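# Two robots move latched power supplies into tote on staging bench

## Task

r1 begins in the work room and r2 in the store room, which holds the tote; the connecting door is locked but a service window is open. Free both power supplies from their cages on the work bench (each is held by a latch that its green lever releases) and place each one entirely inside the tote. The tote has to finish on the staging bench with none of it overhanging the bench edge. At the end, release everything and move the robots away. No robot may tip over or be left leaning.

## Robot and tools

Robots: r1 and r2 are identical Hello Robot Stretch 4 units. Each has an omni-wheel base (rim within 0.23 m of the base origin), a lift on a mast, one arm that telescopes straight forward, a three-joint wrist (yaw, pitch, roll) and a two-finger gripper. Each carries four cameras: <name>_head_camera, <name>_head_left_camera, <name>_head_right_camera, <name>_wrist_camera.

Frames: each robot reports everything in its own base frame, origin on the floor under the base centre, x forward, y left, z up. hand_pose is the point between the open fingertips, in that frame; with all wrist joints at zero its axes line up with the base. The printed hand position may be slightly wrong. base_odometry is relative to where the base stood at scene start; heading is positive leftward, -3.142 to 3.142. Because the frames are separate, only images, lidar_m and wrist_depth_mm show where one robot is relative to the other.

execute_actions(actions, cameras): actions is a list holding one action object or nothing (empty list = just report state and images). The action object has keys "r1" and/or "r2". Under each robot key:
- base: exactly one relative command from the current base position: translate_m (metres, -2 to 2, positive forward), strafe_m (metres, -2 to 2, positive left) or rotate_rad (radians, -3.2 to 3.2, positive counter-clockwise seen from above). These are offsets, not poses.
- joints: absolute targets by name: lift_m 0 to 1.2 m; arm_m 0 to 0.55 m extension; wrist_yaw_rad -1.134 to 4.276 (0 forward, positive left, 3.14 stowed backward, above 3.4 the arm may block it); wrist_pitch_rad -1.117 to 4.259 (0 level, 1.57 pointing down); wrist_roll_rad -1.117 to 4.259 (positive turns the gripper clockwise viewed from behind); gripper_m -0.038 to 0.141 m fingertip gap (negative squeezes the tips together). Out-of-range joint targets are clipped and flagged; any other bad value or unknown key rejects the whole call and nothing moves.
- pace: "slow", "default", "fast" or "max" (base up to 0.1/0.3/0.4/0.6 m/s and 1/2/3/4 rad/s; lower when the lift is above 0.2 m, down to 0.3 m/s and 1 rad/s at 1.2 m).
- contact_limits: {"arm_m": value 0 to 0.75}, how much force the arm may push with before halting; 0.5 if omitted.
- end_of_arm: "enable_torque", sent by itself, re-enables wrist or gripper motors that shut off.
All motions in one action start together; each action lasts at most 15 s. A robot or joint left out may still be driving toward its earlier target. cameras lists which images to return (omitted/null/["all"] = all, [] = none).

wait(seconds 0 to 10): commands nothing, lets the simulation run, returns state and images. zoom_image(camera, region [x0,y0,x1,y1] pixels, at most 504x504) enlarges part of that camera's latest full image. read_manual returns licence texts only. finished_scene(scene) closes the current scene by its number and reports success; it cannot be undone, so the goal must already hold.

Result lines: base_status and joint_status describe how each commanded motion ended. "done" for the base means the wheels completed their turns (slip included). "off_target": rested short of target, may still push. "contact_stop_at_<key>": blocked by something; lift, arm or wheels then go slack (a loaded lift can sag, a base can drift). "limit_stop_at_tilt": leaning over 6 degrees; lift, arm and wheels stop accepting commands until upright. "limit_stop_at_own_body": software blocked a self-collision; moving away still works. "torque_fault": a wrist/gripper motor overloaded and went limp until enable_torque. on_its_own lists uncommanded behaviour; its "held at" is the held target, not the actual position. lidar_m: 12 distances in metres, 30-degree sectors counter-clockwise from straight ahead (4th left, 7th behind, 10th right); "-" is nothing seen or closer than 0.25 m; glass, thin legs and much behind the robot may be missed; the other robot is seen. wrist_depth_mm: 7x7 grid of median depths, 100 to 2000 mm, from top-left. motor_effort: percent of maximum, signed toward higher joint values, peak in brackets; noisy with fixed offsets. For wheel_0, wheel_1, wheel_2 positive means turning right. A held load pushes wrist_pitch_rad effort away from 0. turned_by_wheels vs turned_by_imu differing by over ~0.1 rad signals a collision or slip. base_tilt gives forward/right lean in degrees, with a fixed offset up to ~1.5.

Gripping: command gripper_m below the object's width; tighter pulls the item toward the wrist. gripper_m reading and "done" do not prove a grasp; look for a gripper_m effort change. Raise the lift if tips stick on a surface.

Handy start: lift_m 0.4 with wrist_yaw_rad 0 unfolds the wrist. Self-collision stops are likely with pitch below -0.2 combined with roll below -0.4 or above 4.

Avoid: robots pressing into each other (fatal to the run, and no state line reports contact); driving or turning with over 1 kg held and arm_m above 0.2, especially fast; strong pushes or pulls with a raised gripper; dropping or slamming items; letting anything fall. Two robots can travel up to ~3 cm differently per metre, which strains any shared load. The simulation keeps running while you compose replies, and base commands are measured from the latest reported state.

Each tool is called after "Request:" by a JSON object that holds its "name" and its "arguments", one argument or row to a line.

## Session

Request:
{"name": "execute_actions", "arguments": {
  "actions": []
}}

Scene clock: 0.00 s.
r1.base_odometry: x=+0.000 y=+0.000 heading=+0.000 (m, m, rad; r1's odometry frame)
r1.turned_by_wheels: +0.000 (rad since the last result)
r1.turned_by_imu: +0.000 (rad since the last result)
r1.base_tilt: forward=+0.0 right=-0.3 (deg)
r1.lidar_m: 1.58 1.24 1.20 1.20 1.51 1.41 1.41 1.86 3.10 0.93 0.76 3.30
r1.base_status: not commanded
r1.joint_positions: lift_m=+0.231 arm_m=+0.001 wrist_yaw_rad=+3.044 wrist_pitch_rad=-0.013 wrist_roll_rad=+0.012 gripper_m=+0.057
r1.joint_status: not commanded
r1.motor_effort: lift_m=+21 arm_m=+0 wrist_yaw_rad=-1 wrist_pitch_rad=-6 wrist_roll_rad=-2 gripper_m=-3 wheel_0=+0 wheel_1=+0 wheel_2=+0 (%)
r1.hand_pose: x=-0.1067 y=+0.1152 z=+0.4126 quat_wxyz=(+0.049, +0.007, +0.005, +0.999) (m; r1's base frame)
r1.wrist_depth_mm: 114 136 1618 1499 1397 1308 1255 / 109 137 1618 1537 1397 1308 1255 / 116 138 1618 1499 1430 1336 1281 / 135 257 1576 1499 1430 1336 1255 / 1921 1708 1618 1537 1397 1397 1281 / 1255 1229 197 1205 196 1308 1281 / 904 878 960 - 960 891 904
r2.base_odometry: x=+0.000 y=+0.000 heading=+0.000 (m, m, rad; r2's odometry frame)
r2.turned_by_wheels: +0.000 (rad since the last result)
r2.turned_by_imu: +0.000 (rad since the last result)
r2.base_tilt: forward=+0.1 right=-0.2 (deg)
r2.lidar_m: 1.24 1.62 3.91 1.27 1.69 3.10 1.21 0.86 0.82 0.86 1.18 1.15
r2.base_status: not commanded
r2.joint_positions: lift_m=+0.227 arm_m=+0.002 wrist_yaw_rad=+3.208 wrist_pitch_rad=+0.012 wrist_roll_rad=+0.012 gripper_m=+0.057
r2.joint_status: not commanded
r2.motor_effort: lift_m=+20 arm_m=+0 wrist_yaw_rad=+0 wrist_pitch_rad=-7 wrist_roll_rad=-3 gripper_m=-3 wheel_0=-1 wheel_1=+0 wheel_2=+0 (%)
r2.hand_pose: x=-0.1211 y=+0.0680 z=+0.4013 quat_wxyz=(-0.033, -0.006, +0.006, +0.999) (m; r2's base frame)
r2.wrist_depth_mm: - 137 234 1756 - - - / - 110 136 1756 - - - / - 112 137 1756 - - - / - 127 154 1708 - - - / 191 946 1229 1756 - - - / 209 976 195 1464 202 1366 1308 / 208 931 991 108 1008 878 917
pictures: r1_head_camera, r1_head_left_camera, r1_head_right_camera, r1_wrist_camera, r2_head_camera, r2_head_left_camera, r2_head_right_camera, r2_wrist_camera
Images, in order (width x height): r1_head_camera 420x560, r1_head_left_camera 420x672, r1_head_right_camera 420x672, r1_wrist_camera 616x392, r2_head_camera 420x560, r2_head_left_camera 420x672, r2_head_right_camera 420x672, r2_wrist_camera 616x392.

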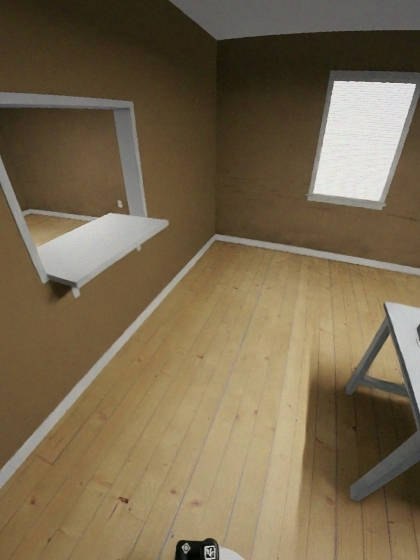

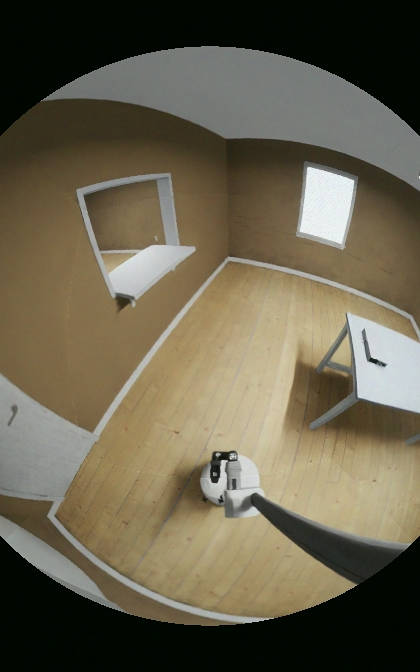

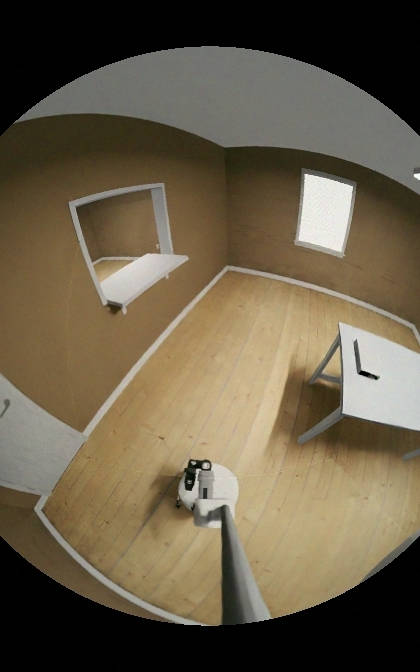

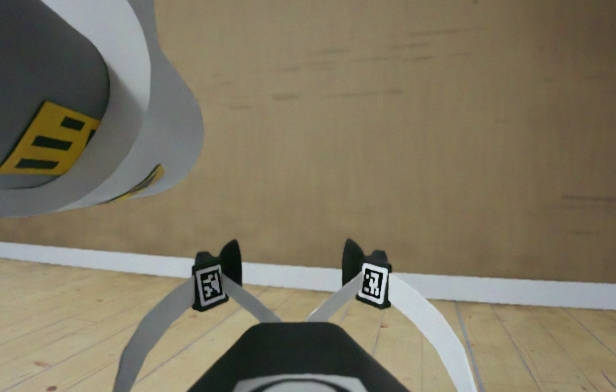

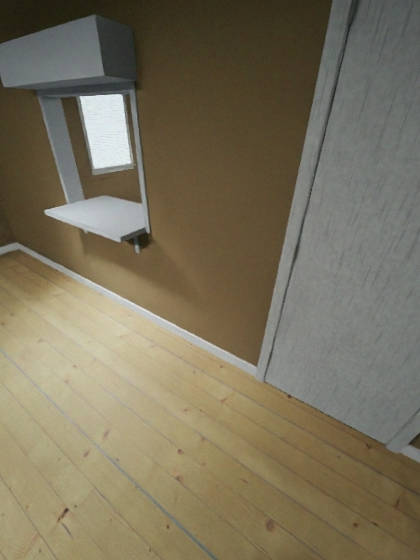

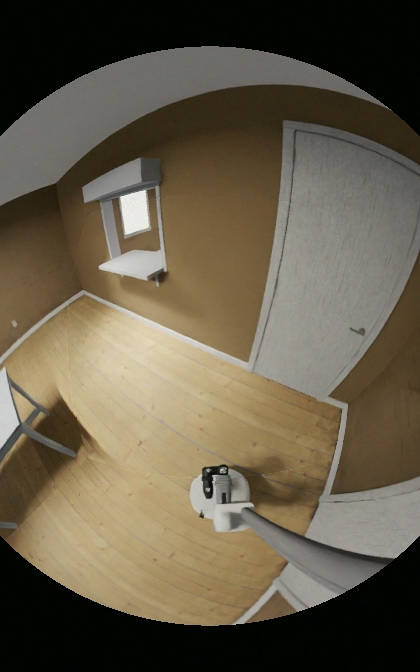

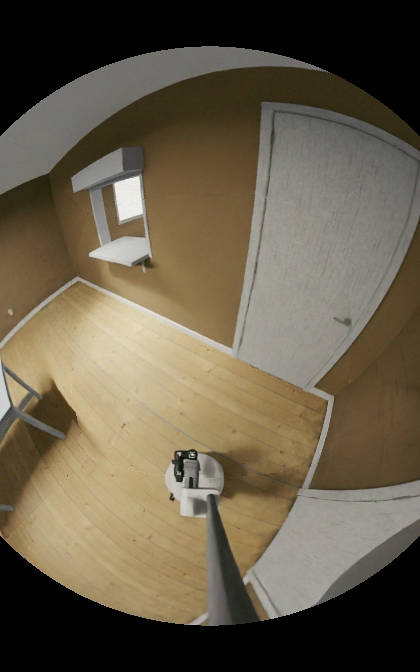

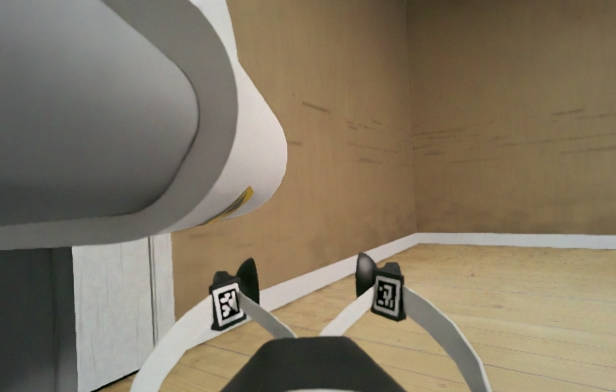

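Request:
{"name": "execute_actions", "arguments": {
  "actions": [
    {"r1":{"base":{"rotate_rad":-1.2},"joints":{"lift_m":0.9,"wrist_yaw_rad":0}},"r2":{"base":{"rotate_rad":1.5},"joints":{"lift_m":0.9,"wrist_yaw_rad":0}}}
  ],
  "cameras": ["r1_head_camera","r1_head_left_camera","r1_wrist_camera","r2_head_camera","r2_head_left_camera","r2_wrist_camera"]
}}

Scene clock: 3.70 s.
r1.base_odometry: x=+0.000 y=+0.000 heading=-1.200 (m, m, rad; r1's odometry frame)
r1.turned_by_wheels: -1.200 (rad since the last result)
r1.turned_by_imu: -1.214 (rad since the last result)
r1.base_tilt: forward=+0.0 right=-0.4 (deg)
r1.lidar_m: 0.76 1.03 2.40 1.24 1.21 1.20 1.40 1.42 1.42 1.67 2.94 1.18
r1.base_status: done
r1.joint_positions: lift_m=+0.900 arm_m=+0.001 wrist_yaw_rad=+0.000 wrist_pitch_rad=-0.013 wrist_roll_rad=+0.012 gripper_m=+0.057
r1.joint_status: all done
r1.motor_effort: lift_m=+23(23) arm_m=+0(0) wrist_yaw_rad=-4(9) wrist_pitch_rad=-7(8) wrist_roll_rad=-1(1) gripper_m=-1(2) wheel_0=+1(3) wheel_1=+1(8) wheel_2=+0(6) (%)
r1.hand_pose: x=+0.4603 y=-0.0874 z=+1.0817 quat_wxyz=(+1.000, +0.006, -0.006, +0.000) (m; r1's base frame)
r1.wrist_depth_mm: - - - - - - - / - - - - - - - / - - - - - - - / - - - - - - - / - - - 1756 1576 - - / - 931 197 960 197 - - / - 723 759 - - - -
r2.base_odometry: x=+0.000 y=+0.000 heading=+1.499 (m, m, rad; r2's odometry frame)
r2.turned_by_wheels: +1.499 (rad since the last result)
r2.turned_by_imu: +1.514 (rad since the last result)
r2.base_tilt: forward=+0.1 right=-0.2 (deg)
r2.lidar_m: 1.24 1.50 3.09 1.32 0.88 0.80 0.84 1.13 1.17 1.18 1.61 3.69
r2.base_status: done
r2.joint_positions: lift_m=+0.900 arm_m=+0.002 wrist_yaw_rad=+0.000 wrist_pitch_rad=+0.012 wrist_roll_rad=+0.012 gripper_m=+0.057
r2.joint_status: all done
r2.motor_effort: lift_m=+22(23) arm_m=+0(1) wrist_yaw_rad=-1(6) wrist_pitch_rad=-6(7) wrist_roll_rad=-3(1) gripper_m=-4(3) wheel_0=-4(9) wheel_1=-2(8) wheel_2=-3(12) (%)
r2.hand_pose: x=+0.4610 y=-0.0873 z=+1.0744 quat_wxyz=(+1.000, +0.006, +0.006, +0.000) (m; r2's base frame)
r2.wrist_depth_mm: - - - - - - - / - - - - - - - / - - - - - - - / - - - - - - - / - - - - - - - / 1708 1397 195 1255 202 - - / - - - 108 - - -
pictures: r1_head_camera, r1_head_left_camera, r1_wrist_camera, r2_head_camera, r2_head_left_camera, r2_wrist_camera
camera_calibration (this result's frames):
r1_wrist_camera: T_world_to_cam=[[-0.0330843, -0.999407, -0.00950606, -0.0697582], [-0.028146, 0.0104392, -0.999549, 1.14097], [0.999056, -0.0328019, -0.0284746, -0.203587], [0, 0, 0, 1]] pos_world=[0.233201, -0.0883057, 1.134]
r2_wrist_camera: T_world_to_cam=[[-0.0126338, -0.998817, -0.0469638, -0.0353247], [-0.00991148, 0.0470904, -0.998841, 1.14423], [0.999871, -0.0121537, -0.0104947, -0.218074], [0, 0, 0, 1]] pos_world=[0.228941, -0.0918154, 1.13895]
Images, in order (width x height): r1_head_camera 420x560, r1_head_left_camera 420x672, r1_wrist_camera 616x392, r2_head_camera 420x560, r2_head_left_camera 420x672, r2_wrist_camera 616x392.

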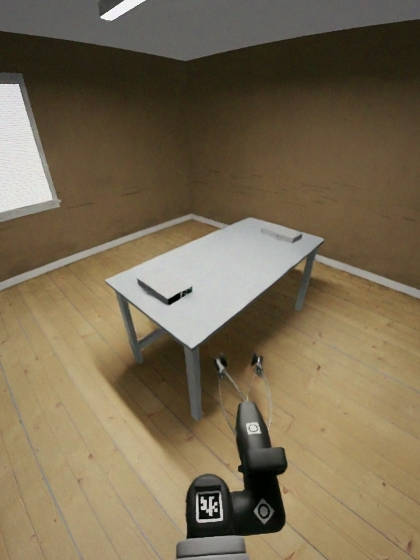

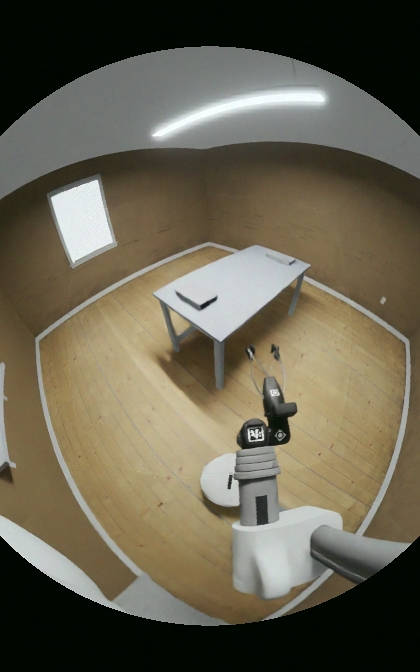

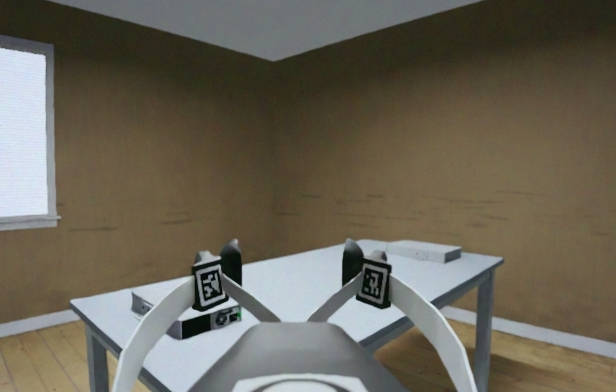

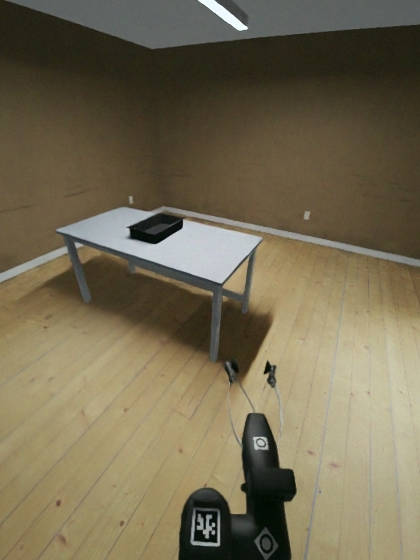

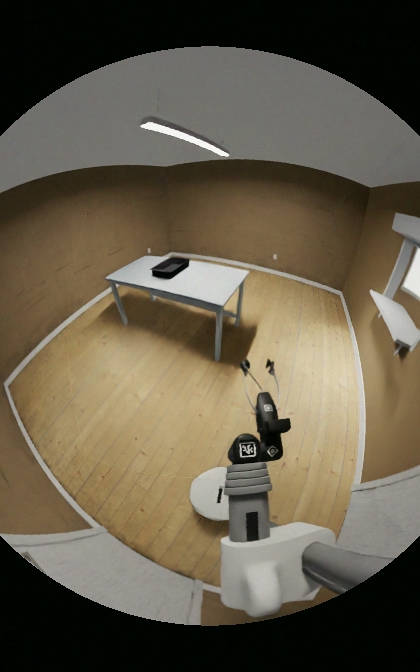

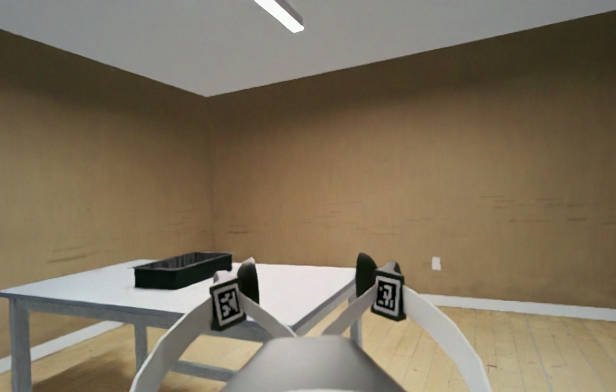

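Request:
{"name": "zoom_image", "arguments": {
  "camera": "r1_head_camera",
  "region": [100, 200, 340, 360]
}}

Request:
{"name": "zoom_image", "arguments": {
  "camera": "r1_wrist_camera",
  "region": [120, 270, 280, 350]
}}

Region (100, 200, 340, 360) of r1_head_camera's 420x560 image, scaled by 2.100, with more detail than that image has.

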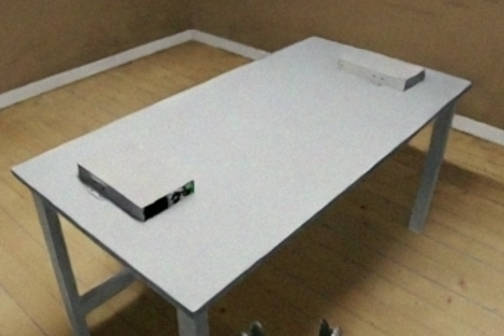

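Region (120, 270, 280, 350) of r1_wrist_camera's 616x392 image, scaled by 3.150.

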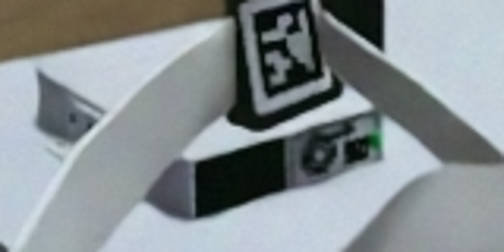

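Request:
{"name": "execute_actions", "arguments": {
  "actions": [
    {"r1":{"base":{"rotate_rad":0.785}},"r2":{"base":{"rotate_rad":-2.03}}}
  ],
  "cameras": []
}}

Request:
{"name": "execute_actions", "arguments": {
  "actions": [
    {"r1":{"base":{"strafe_m":-0.66},"joints":{"lift_m":0.72,"wrist_pitch_rad":0.2},"pace":"fast"},"r2":{"base":{"strafe_m":1.8},"pace":"fast"}}
  ],
  "cameras": ["r1_head_camera","r1_wrist_camera","r2_head_camera"]
}}

Scene clock: 7.33 s.
r1.base_odometry: x=+0.000 y=+0.000 heading=-0.415 (m, m, rad; r1's odometry frame)
r1.turned_by_wheels: +0.785 (rad since the last result)
r1.turned_by_imu: +0.795 (rad since the last result)
r1.base_tilt: forward=-0.1 right=-0.3 (deg)
r1.lidar_m: 3.30 1.41 1.22 1.19 1.20 1.47 1.40 1.48 2.04 3.11 0.81 0.77
r1.base_status: done
r1.joint_positions: lift_m=+0.900 arm_m=+0.001 wrist_yaw_rad=+0.000 wrist_pitch_rad=-0.013 wrist_roll_rad=+0.012 gripper_m=+0.057
r1.joint_status: not commanded
r1.motor_effort: lift_m=+22(23) arm_m=+0(0) wrist_yaw_rad=-1(3) wrist_pitch_rad=-6(8) wrist_roll_rad=+0(1) gripper_m=-3(1) wheel_0=-1(8) wheel_1=+0(4) wheel_2=+0(7) (%)
r1.hand_pose: x=+0.4603 y=-0.0874 z=+1.0817 quat_wxyz=(+1.000, +0.006, -0.006, +0.000) (m; r1's base frame)
r1.wrist_depth_mm: 1863 - - - - - - / 1921 - - - - - - / 1808 - - - - - - / 1808 - - - - - - / 1808 - - - - - - / 1921 - 197 - 197 1025 878 / 1863 - - - - 750 699
r2.base_odometry: x=+0.000 y=+0.000 heading=-0.530 (m, m, rad; r2's odometry frame)
r2.turned_by_wheels: -2.029 (rad since the last result)
r2.turned_by_imu: -2.047 (rad since the last result)
r2.base_tilt: forward=+0.2 right=-0.2 (deg)
r2.lidar_m: 1.17 1.20 1.61 3.88 1.27 1.68 3.16 1.23 0.83 0.81 0.84 1.22
r2.base_status: done
r2.joint_positions: lift_m=+0.900 arm_m=+0.002 wrist_yaw_rad=+0.000 wrist_pitch_rad=+0.012 wrist_roll_rad=+0.012 gripper_m=+0.057
r2.joint_status: not commanded
r2.motor_effort: lift_m=+20(22) arm_m=+0(1) wrist_yaw_rad=+0(1) wrist_pitch_rad=-7(7) wrist_roll_rad=-4(2) gripper_m=-2(3) wheel_0=+4(9) wheel_1=+2(8) wheel_2=+3(10) (%)
r2.hand_pose: x=+0.4610 y=-0.0874 z=+1.0745 quat_wxyz=(+1.000, +0.006, +0.006, +0.000) (m; r2's base frame)
r2.wrist_depth_mm: 946 946 946 931 946 960 960 / 946 960 931 946 946 946 960 / 960 946 931 946 946 931 976 / 960 960 946 931 946 946 960 / 946 960 946 946 946 946 960 / 960 960 195 946 202 960 960 / 960 960 946 108 946 931 960
pictures: none
No camera images: the call's "cameras" was empty. Leave "cameras" out to get every camera's image.

Scene clock: 13.27 s.
r1.base_odometry: x=-0.266 y=-0.604 heading=-0.415 (m, m, rad; r1's odometry frame)
r1.turned_by_wheels: +0.000 (rad since the last result)
r1.turned_by_imu: +0.003 (rad since the last result)
r1.base_tilt: forward=+0.0 right=-0.4 (deg)
r1.lidar_m: 0.55 2.29 1.81 1.84 1.91 1.49 1.41 1.49 2.07 2.44 0.79 0.57
r1.base_status: done
r1.joint_positions: lift_m=+0.720 arm_m=+0.001 wrist_yaw_rad=+0.000 wrist_pitch_rad=+0.202 wrist_roll_rad=+0.012 gripper_m=+0.057
r1.joint_status: all done
r1.motor_effort: lift_m=+19(21) arm_m=+0(0) wrist_yaw_rad=-1(2) wrist_pitch_rad=-6(4) wrist_roll_rad=-1(0) gripper_m=-2(2) wheel_0=+0(10) wheel_1=-1(7) wheel_2=+1(1) (%)
r1.hand_pose: x=+0.4545 y=-0.0874 z=+0.8405 quat_wxyz=(+0.995, +0.006, +0.101, -0.001) (m; r1's base frame)
r1.wrist_depth_mm: - - - - - - - / - - - - - - - / - - - - - - - / - - 647 615 654 668 683 / - 418 415 421 427 427 430 / 1499 357 197 357 196 418 418 / 1336 439 1366 - 1182 1281 1281
r2.base_odometry: x=+0.910 y=+1.553 heading=-0.530 (m, m, rad; r2's odometry frame)
r2.turned_by_wheels: +0.000 (rad since the last result)
r2.turned_by_imu: +0.003 (rad since the last result)
r2.base_tilt: forward=+0.1 right=-0.2 (deg)
r2.lidar_m: 0.98 1.02 1.74 2.09 2.20 3.03 0.50 0.54 0.75 2.63 1.75 1.01
r2.base_status: done
r2.joint_positions: lift_m=+0.900 arm_m=+0.002 wrist_yaw_rad=+0.000 wrist_pitch_rad=+0.012 wrist_roll_rad=+0.012 gripper_m=+0.057
r2.joint_status: not commanded
r2.motor_effort: lift_m=+21(21) arm_m=+0(0) wrist_yaw_rad=+0(0) wrist_pitch_rad=-7(7) wrist_roll_rad=+0(2) gripper_m=-2(3) wheel_0=+0(12) wheel_1=-2(11) wheel_2=+0(3) (%)
r2.hand_pose: x=+0.4610 y=-0.0874 z=+1.0745 quat_wxyz=(+1.000, +0.006, +0.006, +0.000) (m; r2's base frame)
r2.wrist_depth_mm: 976 1008 - - - 960 976 / 960 1078 - - - 960 976 / 960 1042 - - - 960 976 / 960 1042 - - - 976 976 / 960 1008 - - 1255 976 960 / 976 831 195 768 202 976 976 / 960 976 976 108 976 960 976
pictures: r1_head_camera, r1_wrist_camera, r2_head_camera
camera_calibration (this result's frames):
r1_wrist_camera: T_world_to_cam=[[-0.0346217, -0.999398, -0.0021914, -0.0777732], [-0.240431, 0.0104574, -0.97061, 0.971841], [0.970048, -0.0330772, -0.240649, -0.0131166], [0, 0, 0, 1]] pos_world=[0.243692, -0.0883232, 0.939951]
Images, in order (width x height): r1_head_camera 420x560, r1_wrist_camera 616x392, r2_head_camera 420x560.

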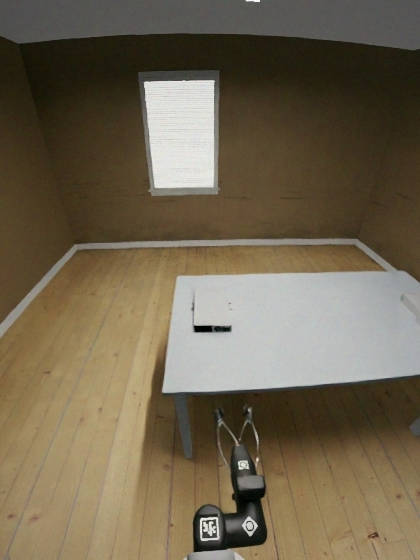

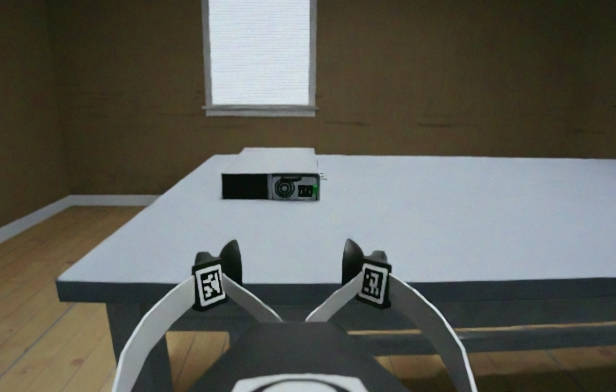

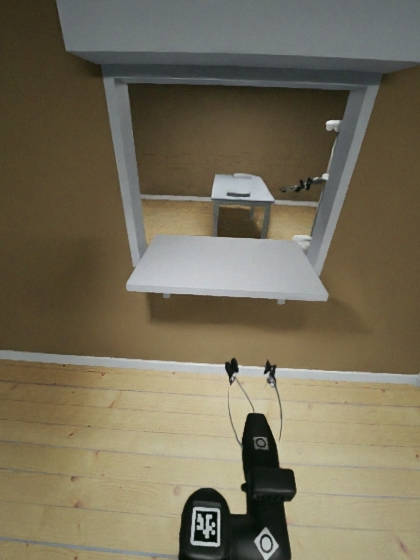

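Request:
{"name": "execute_actions", "arguments": {
  "actions": [
    {"r1":{"joints":{"lift_m":0.76,"arm_m":0.28,"wrist_pitch_rad":0.4,"gripper_m":0.12}}}
  ],
  "cameras": ["r1_head_camera","r1_wrist_camera"]
}}

Scene clock: 15.33 s.
r1.base_odometry: x=-0.266 y=-0.604 heading=-0.415 (m, m, rad; r1's odometry frame)
r1.turned_by_wheels: +0.000 (rad since the last result)
r1.turned_by_imu: +0.000 (rad since the last result)
r1.base_tilt: forward=-0.1 right=-0.4 (deg)
r1.lidar_m: 0.56 2.32 1.81 1.85 1.93 1.48 1.42 1.49 2.09 2.44 0.80 0.58
r1.base_status: not commanded
r1.joint_positions: lift_m=+0.760 arm_m=+0.278 wrist_yaw_rad=+0.000 wrist_pitch_rad=+0.402 wrist_roll_rad=+0.012 gripper_m=+0.120
r1.joint_status: all done
r1.motor_effort: lift_m=+23(26) arm_m=+9(7) wrist_yaw_rad=-2(1) wrist_pitch_rad=-6(4) wrist_roll_rad=-2(1) gripper_m=-1(5) wheel_0=+0(0) wheel_1=-1(1) wheel_2=+1(1) (%)
r1.hand_pose: x=+0.7148 y=-0.0874 z=+0.8252 quat_wxyz=(+0.980, +0.006, +0.200, -0.001) (m; r1's base frame)
r1.wrist_depth_mm: - - - - - - - / - - - - - - - / - - 508 496 621 640 661 / - 427 384 368 439 445 452 / 342 330 332 338 324 343 342 / 265 257 254 264 255 274 277 / 226 225 236 - 238 231 235
r2.base_odometry: x=+0.910 y=+1.553 heading=-0.530 (m, m, rad; r2's odometry frame)
r2.turned_by_wheels: +0.000 (rad since the last result)
r2.turned_by_imu: +0.001 (rad since the last result)
r2.base_tilt: forward=+0.1 right=-0.2 (deg)
r2.lidar_m: 0.97 1.04 1.75 2.09 2.21 3.04 0.49 0.54 0.74 2.60 1.69 1.02
r2.base_status: not commanded
r2.joint_positions: lift_m=+0.900 arm_m=+0.002 wrist_yaw_rad=+0.000 wrist_pitch_rad=+0.012 wrist_roll_rad=+0.012 gripper_m=+0.057
r2.joint_status: not commanded
r2.motor_effort: lift_m=+21(20) arm_m=+0(0) wrist_yaw_rad=+0(0) wrist_pitch_rad=-6(6) wrist_roll_rad=-1(0) gripper_m=-3(3) wheel_0=+0(0) wheel_1=-2(2) wheel_2=+0(0) (%)
r2.hand_pose: x=+0.4610 y=-0.0874 z=+1.0745 quat_wxyz=(+1.000, +0.006, +0.006, +0.000) (m; r2's base frame)
r2.wrist_depth_mm: 960 1008 - - - 960 960 / 976 1060 - - - 976 960 / 960 1042 - - - 976 976 / 960 1025 - - - 976 976 / 976 1008 - - 1229 976 976 / 960 831 195 759 202 976 960 / 960 976 976 108 976 976 976
pictures: r1_head_camera, r1_wrist_camera
camera_calibration (this result's frames):
r1_wrist_camera: T_world_to_cam=[[-0.03417, -0.999405, 0.00471679, -0.0747648], [-0.428364, 0.0103815, -0.903547, 1.09859], [0.90296, -0.0328947, -0.428464, -0.0663486], [0, 0, 0, 1]] pos_world=[0.527952, -0.0883079, 0.964552]
Images, in order (width x height): r1_head_camera 420x560, r1_wrist_camera 616x392.

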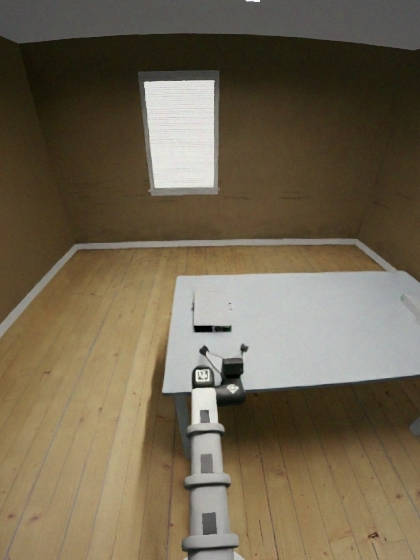

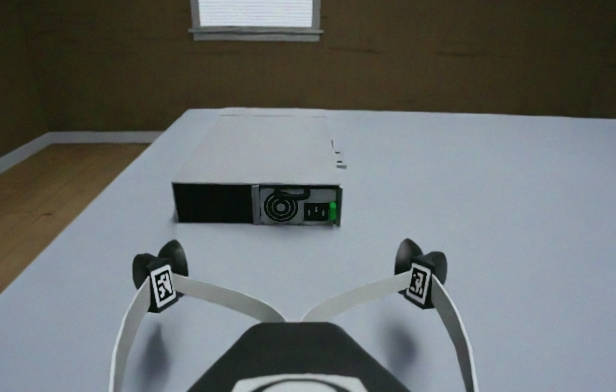

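Request:
{"name": "zoom_image", "arguments": {
  "camera": "r1_wrist_camera",
  "region": [230, 160, 370, 240]
}}

Request:
{"name": "zoom_image", "arguments": {
  "camera": "r1_head_camera",
  "region": [180, 300, 260, 360]
}}

Region (230, 160, 370, 240) of r1_wrist_camera's 616x392 image, scaled by 3.600; it fills the top 288 rows of this view, and the rest is white.

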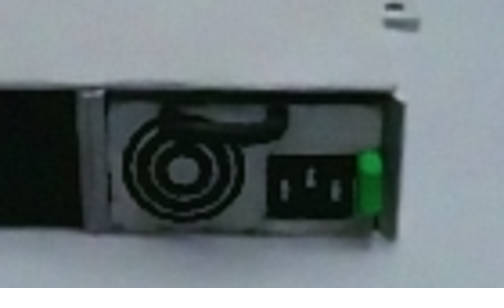

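Region (180, 300, 260, 360) of r1_head_camera's 420x560 image, scaled by 6.300, with more detail than that image has; it fills the top 378 rows of this view, and the rest is white.

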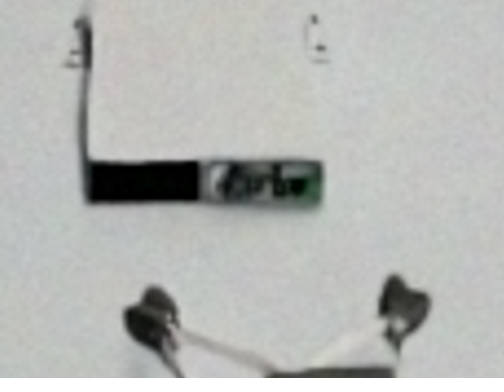

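Request:
{"name": "execute_actions", "arguments": {
  "actions": [
    {"r1":{"base":{"rotate_rad":-0.014},"joints":{"lift_m":0.738,"arm_m":0.36,"wrist_roll_rad":0.2,"gripper_m":0.085}}}
  ],
  "cameras": ["r1_head_camera","r1_wrist_camera"]
}}

Scene clock: 17.17 s.
r1.base_odometry: x=-0.266 y=-0.604 heading=-0.429 (m, m, rad; r1's odometry frame)
r1.turned_by_wheels: -0.014 (rad since the last result)
r1.turned_by_imu: -0.014 (rad since the last result)
r1.base_tilt: forward=+0.0 right=-0.3 (deg)
r1.lidar_m: 0.54 2.65 1.79 1.85 1.94 1.47 1.42 1.48 2.06 2.43 0.81 0.58
r1.base_status: done
r1.joint_positions: lift_m=+0.738 arm_m=+0.358 wrist_yaw_rad=+0.000 wrist_pitch_rad=+0.402 wrist_roll_rad=+0.200 gripper_m=+0.085
r1.joint_status: all done
r1.motor_effort: lift_m=+18(22) arm_m=+9(9) wrist_yaw_rad=+0(1) wrist_pitch_rad=-7(7) wrist_roll_rad=+0(1) gripper_m=-1(1) wheel_0=+0(3) wheel_1=+0(3) wheel_2=-1(4) (%)
r1.hand_pose: x=+0.7948 y=-0.0874 z=+0.8036 quat_wxyz=(+0.975, +0.098, +0.199, -0.020) (m; r1's base frame)
r1.wrist_depth_mm: - - - - - - - / - - - - - 676 597 / - - 439 442 480 439 410 / - 410 306 296 355 330 310 / 1708 315 286 289 273 264 253 / 281 257 237 236 213 220 211 / 231 219 221 - 200 185 185
r2.base_odometry: x=+0.910 y=+1.553 heading=-0.530 (m, m, rad; r2's odometry frame)
r2.turned_by_wheels: +0.000 (rad since the last result)
r2.turned_by_imu: +0.000 (rad since the last result)
r2.base_tilt: forward=+0.1 right=-0.2 (deg)
r2.lidar_m: 0.96 1.01 1.71 2.09 2.19 3.00 0.50 0.51 0.73 2.59 1.72 1.02
r2.base_status: not commanded
r2.joint_positions: lift_m=+0.900 arm_m=+0.002 wrist_yaw_rad=+0.000 wrist_pitch_rad=+0.012 wrist_roll_rad=+0.012 gripper_m=+0.057
r2.joint_status: not commanded
r2.motor_effort: lift_m=+20(20) arm_m=+0(0) wrist_yaw_rad=+0(0) wrist_pitch_rad=-7(6) wrist_roll_rad=+0(1) gripper_m=-3(4) wheel_0=+0(0) wheel_1=-2(2) wheel_2=+0(0) (%)
r2.hand_pose: x=+0.4610 y=-0.0874 z=+1.0745 quat_wxyz=(+1.000, +0.006, +0.006, +0.000) (m; r2's base frame)
r2.wrist_depth_mm: 960 1008 - - - 976 960 / 960 1060 - - - 976 960 / 960 1042 - - - 960 960 / 976 1025 - - - 960 976 / 960 1008 - - 1255 976 976 / 976 831 195 768 202 976 960 / 976 960 960 108 960 976 976
pictures: r1_head_camera, r1_wrist_camera
camera_calibration (this result's frames):
r1_wrist_camera: T_world_to_cam=[[-0.107215, -0.980095, -0.167089, 0.125868], [-0.420757, 0.196995, -0.885526, 1.10911], [0.900816, -0.0246381, -0.433502, -0.141388], [0, 0, 0, 1]] pos_world=[0.607523, -0.0986099, 0.941883]
Images, in order (width x height): r1_head_camera 420x560, r1_wrist_camera 616x392.

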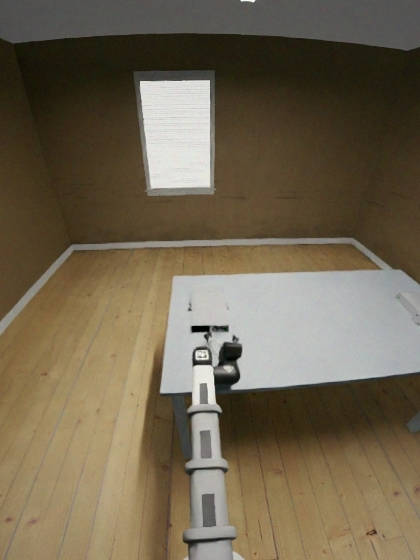

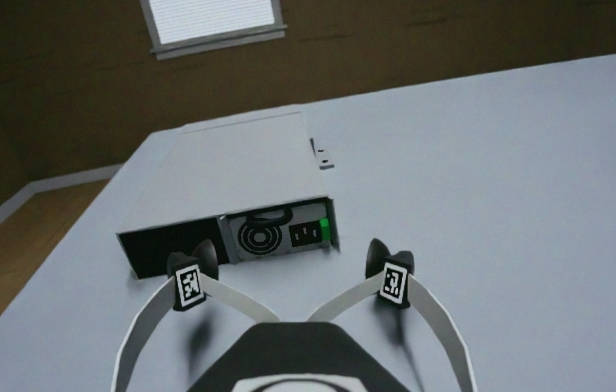

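Request:
{"name": "zoom_image", "arguments": {
  "camera": "r1_wrist_camera",
  "region": [160, 180, 420, 320]
}}

Region (160, 180, 420, 320) of r1_wrist_camera's 616x392 image, scaled by 1.938; it fills the top 271 rows of this view, and the rest is white.

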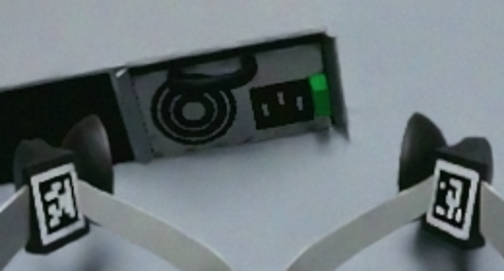

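Request:
{"name": "execute_actions", "arguments": {
  "actions": [
    {"r1":{"joints":{"arm_m":0.395,"gripper_m":0.075},"contact_limits":{"arm_m":0.15},"pace":"slow"}}
  ],
  "cameras": ["r1_wrist_camera"]
}}

Scene clock: 19.00 s.
r1.base_odometry: x=-0.266 y=-0.604 heading=-0.429 (m, m, rad; r1's odometry frame)
r1.turned_by_wheels: +0.000 (rad since the last result)
r1.turned_by_imu: +0.000 (rad since the last result)
r1.base_tilt: forward=+0.0 right=-0.3 (deg)
r1.lidar_m: 0.56 2.66 1.79 1.86 1.91 1.48 1.42 1.49 2.03 2.44 0.82 0.59
r1.base_status: not commanded
r1.joint_positions: lift_m=+0.738 arm_m=+0.393 wrist_yaw_rad=+0.000 wrist_pitch_rad=+0.402 wrist_roll_rad=+0.200 gripper_m=+0.075
r1.joint_status: all done
r1.motor_effort: lift_m=+18(18) arm_m=+9(8) wrist_yaw_rad=-1(3) wrist_pitch_rad=-7(8) wrist_roll_rad=-1(1) gripper_m=-2(3) wheel_0=+0(0) wheel_1=+0(0) wheel_2=-1(1) (%)
r1.contact_limits: arm_m 0.15
r1.hand_pose: x=+0.8298 y=-0.0874 z=+0.8036 quat_wxyz=(+0.975, +0.098, +0.199, -0.020) (m; r1's base frame)
r1.wrist_depth_mm: - - - - - - - / - - - - - 661 603 / - - 442 449 480 436 410 / - 421 304 294 353 329 310 / 1708 276 248 255 272 263 253 / 281 258 234 236 205 219 211 / 232 220 221 - 200 185 184
r2.base_odometry: x=+0.910 y=+1.553 heading=-0.530 (m, m, rad; r2's odometry frame)
r2.turned_by_wheels: +0.000 (rad since the last result)
r2.turned_by_imu: +0.000 (rad since the last result)
r2.base_tilt: forward=+0.1 right=-0.1 (deg)
r2.lidar_m: 0.97 1.01 1.74 2.12 2.21 3.04 0.50 0.54 0.73 2.62 1.69 1.02
r2.base_status: not commanded
r2.joint_positions: lift_m=+0.900 arm_m=+0.002 wrist_yaw_rad=+0.000 wrist_pitch_rad=+0.012 wrist_roll_rad=+0.012 gripper_m=+0.057
r2.joint_status: not commanded
r2.motor_effort: lift_m=+21(20) arm_m=-1(0) wrist_yaw_rad=+0(0) wrist_pitch_rad=-6(6) wrist_roll_rad=-2(1) gripper_m=-2(3) wheel_0=+0(0) wheel_1=-2(2) wheel_2=+0(0) (%)
r2.hand_pose: x=+0.4610 y=-0.0874 z=+1.0745 quat_wxyz=(+1.000, +0.006, +0.006, +0.000) (m; r2's base frame)
r2.wrist_depth_mm: 960 1025 - - - 960 960 / 960 1060 - - - 960 976 / 976 1042 - - - 976 976 / 960 1025 - - - 976 976 / 976 1008 - - 1255 976 976 / 976 831 194 768 202 991 976 / 976 960 976 108 976 976 976
pictures: r1_wrist_camera
camera_calibration (this result's frames):
r1_wrist_camera: T_world_to_cam=[[-0.107234, -0.980093, -0.16709, 0.129627], [-0.420753, 0.197003, -0.885526, 1.12382], [0.900815, -0.024655, -0.433502, -0.172888], [0, 0, 0, 1]] pos_world=[0.642491, -0.0986114, 0.941883]
Images, in order (width x height): r1_wrist_camera 616x392.

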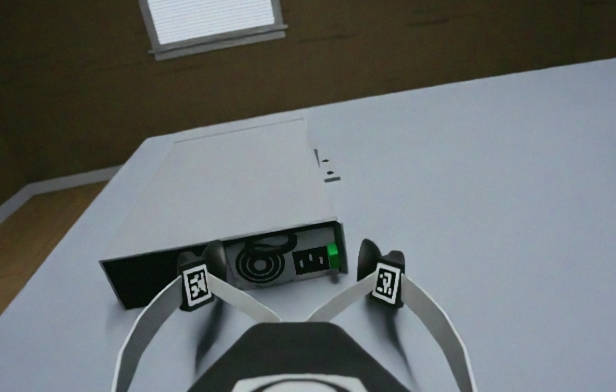

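Request:
{"name": "execute_actions", "arguments": {
  "actions": [
    {"r1":{"joints":{"gripper_m":0.06}}}
  ],
  "cameras": ["r1_wrist_camera"]
}}

Request:
{"name": "zoom_image", "arguments": {
  "camera": "r1_wrist_camera",
  "region": [170, 200, 420, 330]
}}

Scene clock: 20.07 s.
r1.base_odometry: x=-0.266 y=-0.604 heading=-0.429 (m, m, rad; r1's odometry frame)
r1.turned_by_wheels: +0.000 (rad since the last result)
r1.turned_by_imu: +0.000 (rad since the last result)
r1.base_tilt: forward=+0.0 right=-0.4 (deg)
r1.lidar_m: 0.56 2.65 1.81 1.85 1.92 1.47 1.41 1.50 2.06 2.45 0.83 0.58
r1.base_status: not commanded
r1.joint_positions: lift_m=+0.738 arm_m=+0.393 wrist_yaw_rad=+0.000 wrist_pitch_rad=+0.402 wrist_roll_rad=+0.200 gripper_m=+0.060
r1.joint_status: all done
r1.motor_effort: lift_m=+18(18) arm_m=+9(9) wrist_yaw_rad=-3(3) wrist_pitch_rad=-6(7) wrist_roll_rad=+1(1) gripper_m=-2(5) wheel_0=+0(0) wheel_1=+0(0) wheel_2=-1(1) (%)
r1.hand_pose: x=+0.8298 y=-0.0874 z=+0.8036 quat_wxyz=(+0.975, +0.098, +0.199, -0.020) (m; r1's base frame)
r1.wrist_depth_mm: - - - - - - - / - - - - - 668 609 / - - 439 449 480 439 410 / - 418 306 294 351 329 312 / 1708 277 249 254 274 263 253 / 282 262 198 235 206 218 211 / 232 219 222 - 198 185 185
r2.base_odometry: x=+0.910 y=+1.553 heading=-0.530 (m, m, rad; r2's odometry frame)
r2.turned_by_wheels: +0.000 (rad since the last result)
r2.turned_by_imu: +0.000 (rad since the last result)
r2.base_tilt: forward=+0.2 right=-0.2 (deg)
r2.lidar_m: 0.96 1.02 1.72 2.10 2.19 3.04 0.51 0.50 0.74 2.62 1.70 1.01
r2.base_status: not commanded
r2.joint_positions: lift_m=+0.900 arm_m=+0.002 wrist_yaw_rad=+0.000 wrist_pitch_rad=+0.012 wrist_roll_rad=+0.012 gripper_m=+0.057
r2.joint_status: not commanded
r2.motor_effort: lift_m=+20(20) arm_m=+0(0) wrist_yaw_rad=+0(0) wrist_pitch_rad=-7(7) wrist_roll_rad=-1(2) gripper_m=-3(2) wheel_0=+0(0) wheel_1=-2(2) wheel_2=+0(1) (%)
r2.hand_pose: x=+0.4610 y=-0.0874 z=+1.0745 quat_wxyz=(+1.000, +0.006, +0.006, +0.000) (m; r2's base frame)
r2.wrist_depth_mm: 960 1008 - - - 976 960 / 960 1060 - - - 960 960 / 960 1042 - - - 976 976 / 976 1008 - - - 976 976 / 976 1008 - - 1255 960 976 / 976 831 195 768 202 960 976 / 976 976 976 108 976 976 976
pictures: r1_wrist_camera
camera_calibration (this result's frames):
r1_wrist_camera: T_world_to_cam=[[-0.107234, -0.980093, -0.16709, 0.129628], [-0.420753, 0.197003, -0.885526, 1.12382], [0.900815, -0.024655, -0.433502, -0.172888], [0, 0, 0, 1]] pos_world=[0.642491, -0.0986114, 0.941883]
Images, in order (width x height): r1_wrist_camera 616x392.

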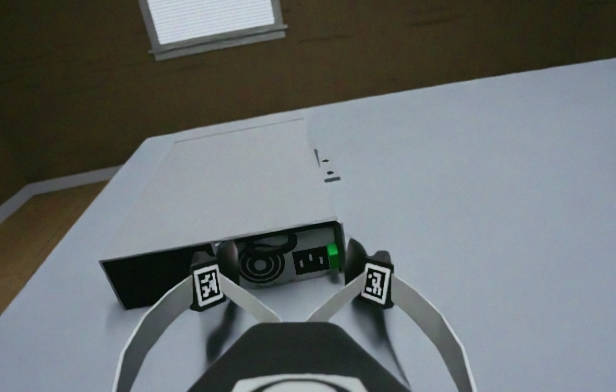

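Region (170, 200, 420, 330) of r1_wrist_camera's 616x392 image, scaled by 2.016; it fills the top 262 rows of this view, and the rest is white.

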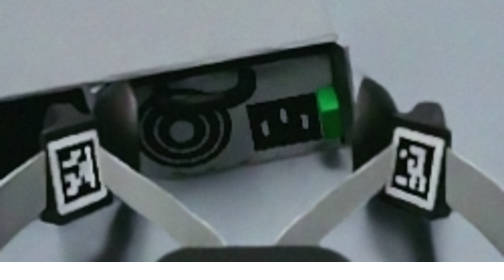

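Request:
{"name": "execute_actions", "arguments": {
  "actions": [
    {"r1":{"joints":{"arm_m":0.415},"contact_limits":{"arm_m":0.12},"pace":"slow"}}
  ],
  "cameras": ["r1_wrist_camera"]
}}

Request:
{"name": "zoom_image", "arguments": {
  "camera": "r1_wrist_camera",
  "region": [170, 200, 420, 330]
}}

Scene clock: 21.13 s.
r1.base_odometry: x=-0.266 y=-0.604 heading=-0.429 (m, m, rad; r1's odometry frame)
r1.turned_by_wheels: +0.000 (rad since the last result)
r1.turned_by_imu: +0.000 (rad since the last result)
r1.base_tilt: forward=-0.2 right=-0.4 (deg)
r1.lidar_m: 0.56 2.67 1.78 1.85 1.92 1.48 1.42 1.49 2.06 2.45 0.80 0.58
r1.base_status: not commanded
r1.joint_positions: lift_m=+0.738 arm_m=+0.408 wrist_yaw_rad=-0.003 wrist_pitch_rad=+0.410 wrist_roll_rad=+0.199 gripper_m=+0.060
r1.joint_status: arm_m contact_stop (moved +0.014 of +0.022)
r1.on_its_own: arm_m is slack since a contact_stop (your +0.415 is given up); wrist_pitch_rad is at rest, and its effort (-30) is outside its rest range (-23 to +23)
r1.motor_effort: lift_m=+18(18) arm_m=+0(20) wrist_yaw_rad=+9(8) wrist_pitch_rad=-30(30) wrist_roll_rad=+3(4) gripper_m=+1(4) wheel_0=+4(4) wheel_1=+3(3) wheel_2=-8(8) (%)
r1.contact_limits: arm_m 0.12
r1.hand_pose: x=+0.8428 y=-0.0883 z=+0.8014 quat_wxyz=(+0.974, +0.098, +0.202, -0.022) (m; r1's base frame)
r1.wrist_depth_mm: - - - - - - - / - - - - - 627 574 / - - 421 427 466 424 399 / - 394 294 285 343 320 306 / 375 258 240 240 268 258 249 / 276 246 230 230 205 215 207 / 229 216 218 - 195 182 182
r2.base_odometry: x=+0.910 y=+1.553 heading=-0.530 (m, m, rad; r2's odometry frame)
r2.turned_by_wheels: +0.000 (rad since the last result)
r2.turned_by_imu: +0.000 (rad since the last result)
r2.base_tilt: forward=+0.1 right=-0.2 (deg)
r2.lidar_m: 0.97 1.00 1.74 2.10 2.19 3.02 0.49 0.51 0.77 2.63 1.70 1.02
r2.base_status: not commanded
r2.joint_positions: lift_m=+0.900 arm_m=+0.002 wrist_yaw_rad=+0.000 wrist_pitch_rad=+0.012 wrist_roll_rad=+0.012 gripper_m=+0.057
r2.joint_status: not commanded
r2.motor_effort: lift_m=+21(21) arm_m=+0(0) wrist_yaw_rad=+0(0) wrist_pitch_rad=-6(6) wrist_roll_rad=+0(1) gripper_m=-2(3) wheel_0=+0(0) wheel_1=-2(2) wheel_2=+0(0) (%)
r2.hand_pose: x=+0.4610 y=-0.0874 z=+1.0745 quat_wxyz=(+1.000, +0.006, +0.006, +0.000) (m; r2's base frame)
r2.wrist_depth_mm: 960 1008 - - - 960 976 / 960 1060 - - - 960 976 / 960 1042 - - - 976 960 / 960 1025 - - - 976 960 / 960 1008 - - 1255 976 976 / 976 831 195 768 202 976 960 / 960 960 976 108 960 976 960
pictures: r1_wrist_camera
camera_calibration (this result's frames):
r1_wrist_camera: T_world_to_cam=[[-0.111692, -0.979843, -0.165628, 0.132384], [-0.427201, 0.197828, -0.882249, 1.13048], [0.897232, -0.0277841, -0.440685, -0.177073], [0, 0, 0, 1]] pos_world=[0.656605, -0.0988457, 0.941263]
Images, in order (width x height): r1_wrist_camera 616x392.

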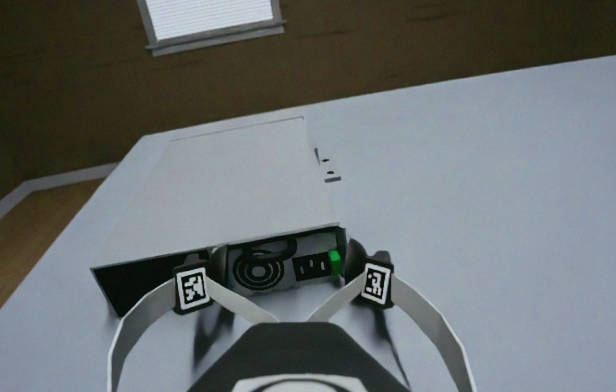

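Region (170, 200, 420, 330) of r1_wrist_camera's 616x392 image, scaled by 2.016; it fills the top 262 rows of this view, and the rest is white.

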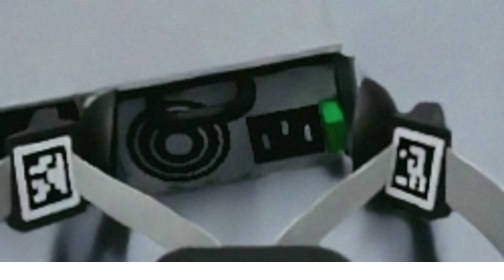

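Request:
{"name": "execute_actions", "arguments": {
  "actions": [
    {"r1":{"joints":{"arm_m":0.398},"pace":"slow"}}
  ],
  "cameras": []
}}

Request:
{"name": "execute_actions", "arguments": {
  "actions": [
    {"r1":{"joints":{"gripper_m":0.035},"pace":"slow"}}
  ],
  "cameras": ["r1_wrist_camera"]
}}

Request:
{"name": "zoom_image", "arguments": {
  "camera": "r1_wrist_camera",
  "region": [170, 200, 420, 330]
}}

Scene clock: 25.50 s.
r1.base_odometry: x=-0.266 y=-0.604 heading=-0.429 (m, m, rad; r1's odometry frame)
r1.turned_by_wheels: +0.000 (rad since the last result)
r1.turned_by_imu: +0.000 (rad since the last result)
r1.base_tilt: forward=-0.1 right=-0.3 (deg)
r1.lidar_m: 0.56 2.63 1.80 1.84 1.92 1.49 1.42 1.50 2.07 2.45 0.82 0.57
r1.base_status: not commanded
r1.joint_positions: lift_m=+0.738 arm_m=+0.400 wrist_yaw_rad=-0.001 wrist_pitch_rad=+0.405 wrist_roll_rad=+0.199 gripper_m=+0.060
r1.joint_status: all done
r1.motor_effort: lift_m=+18(18) arm_m=-9(7) wrist_yaw_rad=+1(10) wrist_pitch_rad=-14(30) wrist_roll_rad=+2(1) gripper_m=-3(3) wheel_0=+2(4) wheel_1=+2(3) wheel_2=-3(8) (%)
r1.hand_pose: x=+0.8355 y=-0.0876 z=+0.8028 quat_wxyz=(+0.975, +0.098, +0.200, -0.020) (m; r1's base frame)
r1.wrist_depth_mm: - - - - - - - / - - - - - 647 591 / - - 430 439 473 433 410 / - 404 300 289 347 325 304 / 389 267 245 247 272 262 251 / 278 257 198 233 205 216 208 / 230 216 220 - 196 183 183
r2.base_odometry: x=+0.910 y=+1.553 heading=-0.530 (m, m, rad; r2's odometry frame)
r2.turned_by_wheels: +0.000 (rad since the last result)
r2.turned_by_imu: +0.001 (rad since the last result)
r2.base_tilt: forward=+0.1 right=-0.2 (deg)
r2.lidar_m: 0.96 1.01 1.73 2.11 2.19 3.07 0.49 0.53 0.75 2.60 1.73 1.01
r2.base_status: not commanded
r2.joint_positions: lift_m=+0.900 arm_m=+0.002 wrist_yaw_rad=+0.000 wrist_pitch_rad=+0.012 wrist_roll_rad=+0.012 gripper_m=+0.057
r2.joint_status: not commanded
r2.motor_effort: lift_m=+20(21) arm_m=-1(0) wrist_yaw_rad=+0(0) wrist_pitch_rad=-6(7) wrist_roll_rad=-1(0) gripper_m=-3(1) wheel_0=+0(0) wheel_1=-2(2) wheel_2=+0(0) (%)
r2.hand_pose: x=+0.4610 y=-0.0874 z=+1.0745 quat_wxyz=(+1.000, +0.006, +0.006, +0.000) (m; r2's base frame)
r2.wrist_depth_mm: 976 1008 - - - 960 960 / 976 1078 - - - 960 976 / 960 1042 - - - 976 976 / 960 1025 - - - 960 960 / 960 1008 - - 1229 976 991 / 960 831 195 768 202 976 976 / 976 960 976 108 960 976 976
pictures: none
No camera images: the call's "cameras" was empty. Leave "cameras" out to get every camera's image.

Scene clock: 26.80 s.
r1.base_odometry: x=-0.266 y=-0.604 heading=-0.429 (m, m, rad; r1's odometry frame)
r1.turned_by_wheels: +0.000 (rad since the last result)
r1.turned_by_imu: +0.000 (rad since the last result)
r1.base_tilt: forward=+0.0 right=-0.4 (deg)
r1.lidar_m: 0.56 2.65 1.79 1.83 1.94 1.48 1.41 1.46 2.04 2.44 0.81 0.58
r1.base_status: not commanded
r1.joint_positions: lift_m=+0.738 arm_m=+0.400 wrist_yaw_rad=+0.003 wrist_pitch_rad=+0.403 wrist_roll_rad=+0.200 gripper_m=+0.035
r1.joint_status: all done
r1.motor_effort: lift_m=+18(18) arm_m=-9(9) wrist_yaw_rad=-9(10) wrist_pitch_rad=-10(14) wrist_roll_rad=+0(0) gripper_m=-9(9) wheel_0=+1(2) wheel_1=+1(2) wheel_2=+0(3) (%)
r1.hand_pose: x=+0.8360 y=-0.0867 z=+0.8033 quat_wxyz=(+0.975, +0.097, +0.199, -0.019) (m; r1's base frame)
r1.wrist_depth_mm: - - - - - - - / - - - - - 647 591 / - - 433 436 480 433 410 / - 418 303 289 351 329 310 / 1756 271 247 243 276 262 251 / 279 258 197 234 196 218 210 / 231 216 220 - 198 184 183
r2.base_odometry: x=+0.910 y=+1.553 heading=-0.530 (m, m, rad; r2's odometry frame)
r2.turned_by_wheels: +0.000 (rad since the last result)
r2.turned_by_imu: +0.000 (rad since the last result)
r2.base_tilt: forward=+0.2 right=-0.1 (deg)
r2.lidar_m: 0.95 1.01 1.74 2.08 2.21 3.06 0.51 0.53 0.70 2.61 1.71 1.02
r2.base_status: not commanded
r2.joint_positions: lift_m=+0.900 arm_m=+0.002 wrist_yaw_rad=+0.000 wrist_pitch_rad=+0.012 wrist_roll_rad=+0.012 gripper_m=+0.057
r2.joint_status: not commanded
r2.motor_effort: lift_m=+21(21) arm_m=+0(0) wrist_yaw_rad=+0(0) wrist_pitch_rad=-7(6) wrist_roll_rad=-3(0) gripper_m=-2(2) wheel_0=+0(0) wheel_1=-2(2) wheel_2=+0(0) (%)
r2.hand_pose: x=+0.4610 y=-0.0874 z=+1.0745 quat_wxyz=(+1.000, +0.006, +0.006, +0.000) (m; r2's base frame)
r2.wrist_depth_mm: 976 1008 - - - 960 960 / 960 1060 - - - 976 960 / 976 1042 - - - 976 960 / 960 1025 - - - 960 976 / 976 1008 - - 1255 976 976 / 960 831 195 759 202 976 976 / 960 960 976 108 976 976 976
pictures: r1_wrist_camera
camera_calibration (this result's frames):
r1_wrist_camera: T_world_to_cam=[[-0.104962, -0.98036, -0.166963, 0.12888], [-0.422186, 0.195938, -0.88508, 1.12683], [0.900412, -0.0224102, -0.43446, -0.177365], [0, 0, 0, 1]] pos_world=[0.648961, -0.0984151, 0.941797]
Images, in order (width x height): r1_wrist_camera 616x392.

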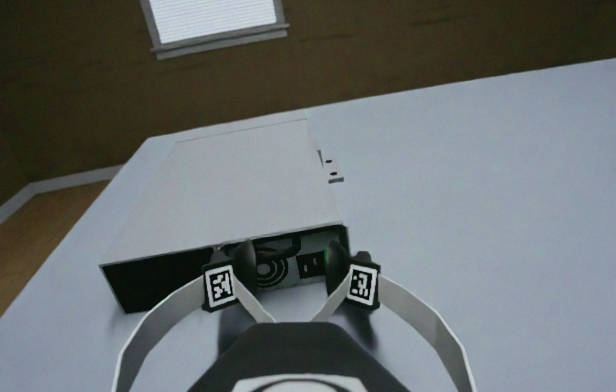

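Region (170, 200, 420, 330) of r1_wrist_camera's 616x392 image, scaled by 2.016; it fills the top 262 rows of this view, and the rest is white.

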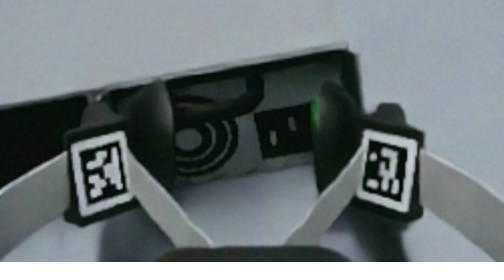

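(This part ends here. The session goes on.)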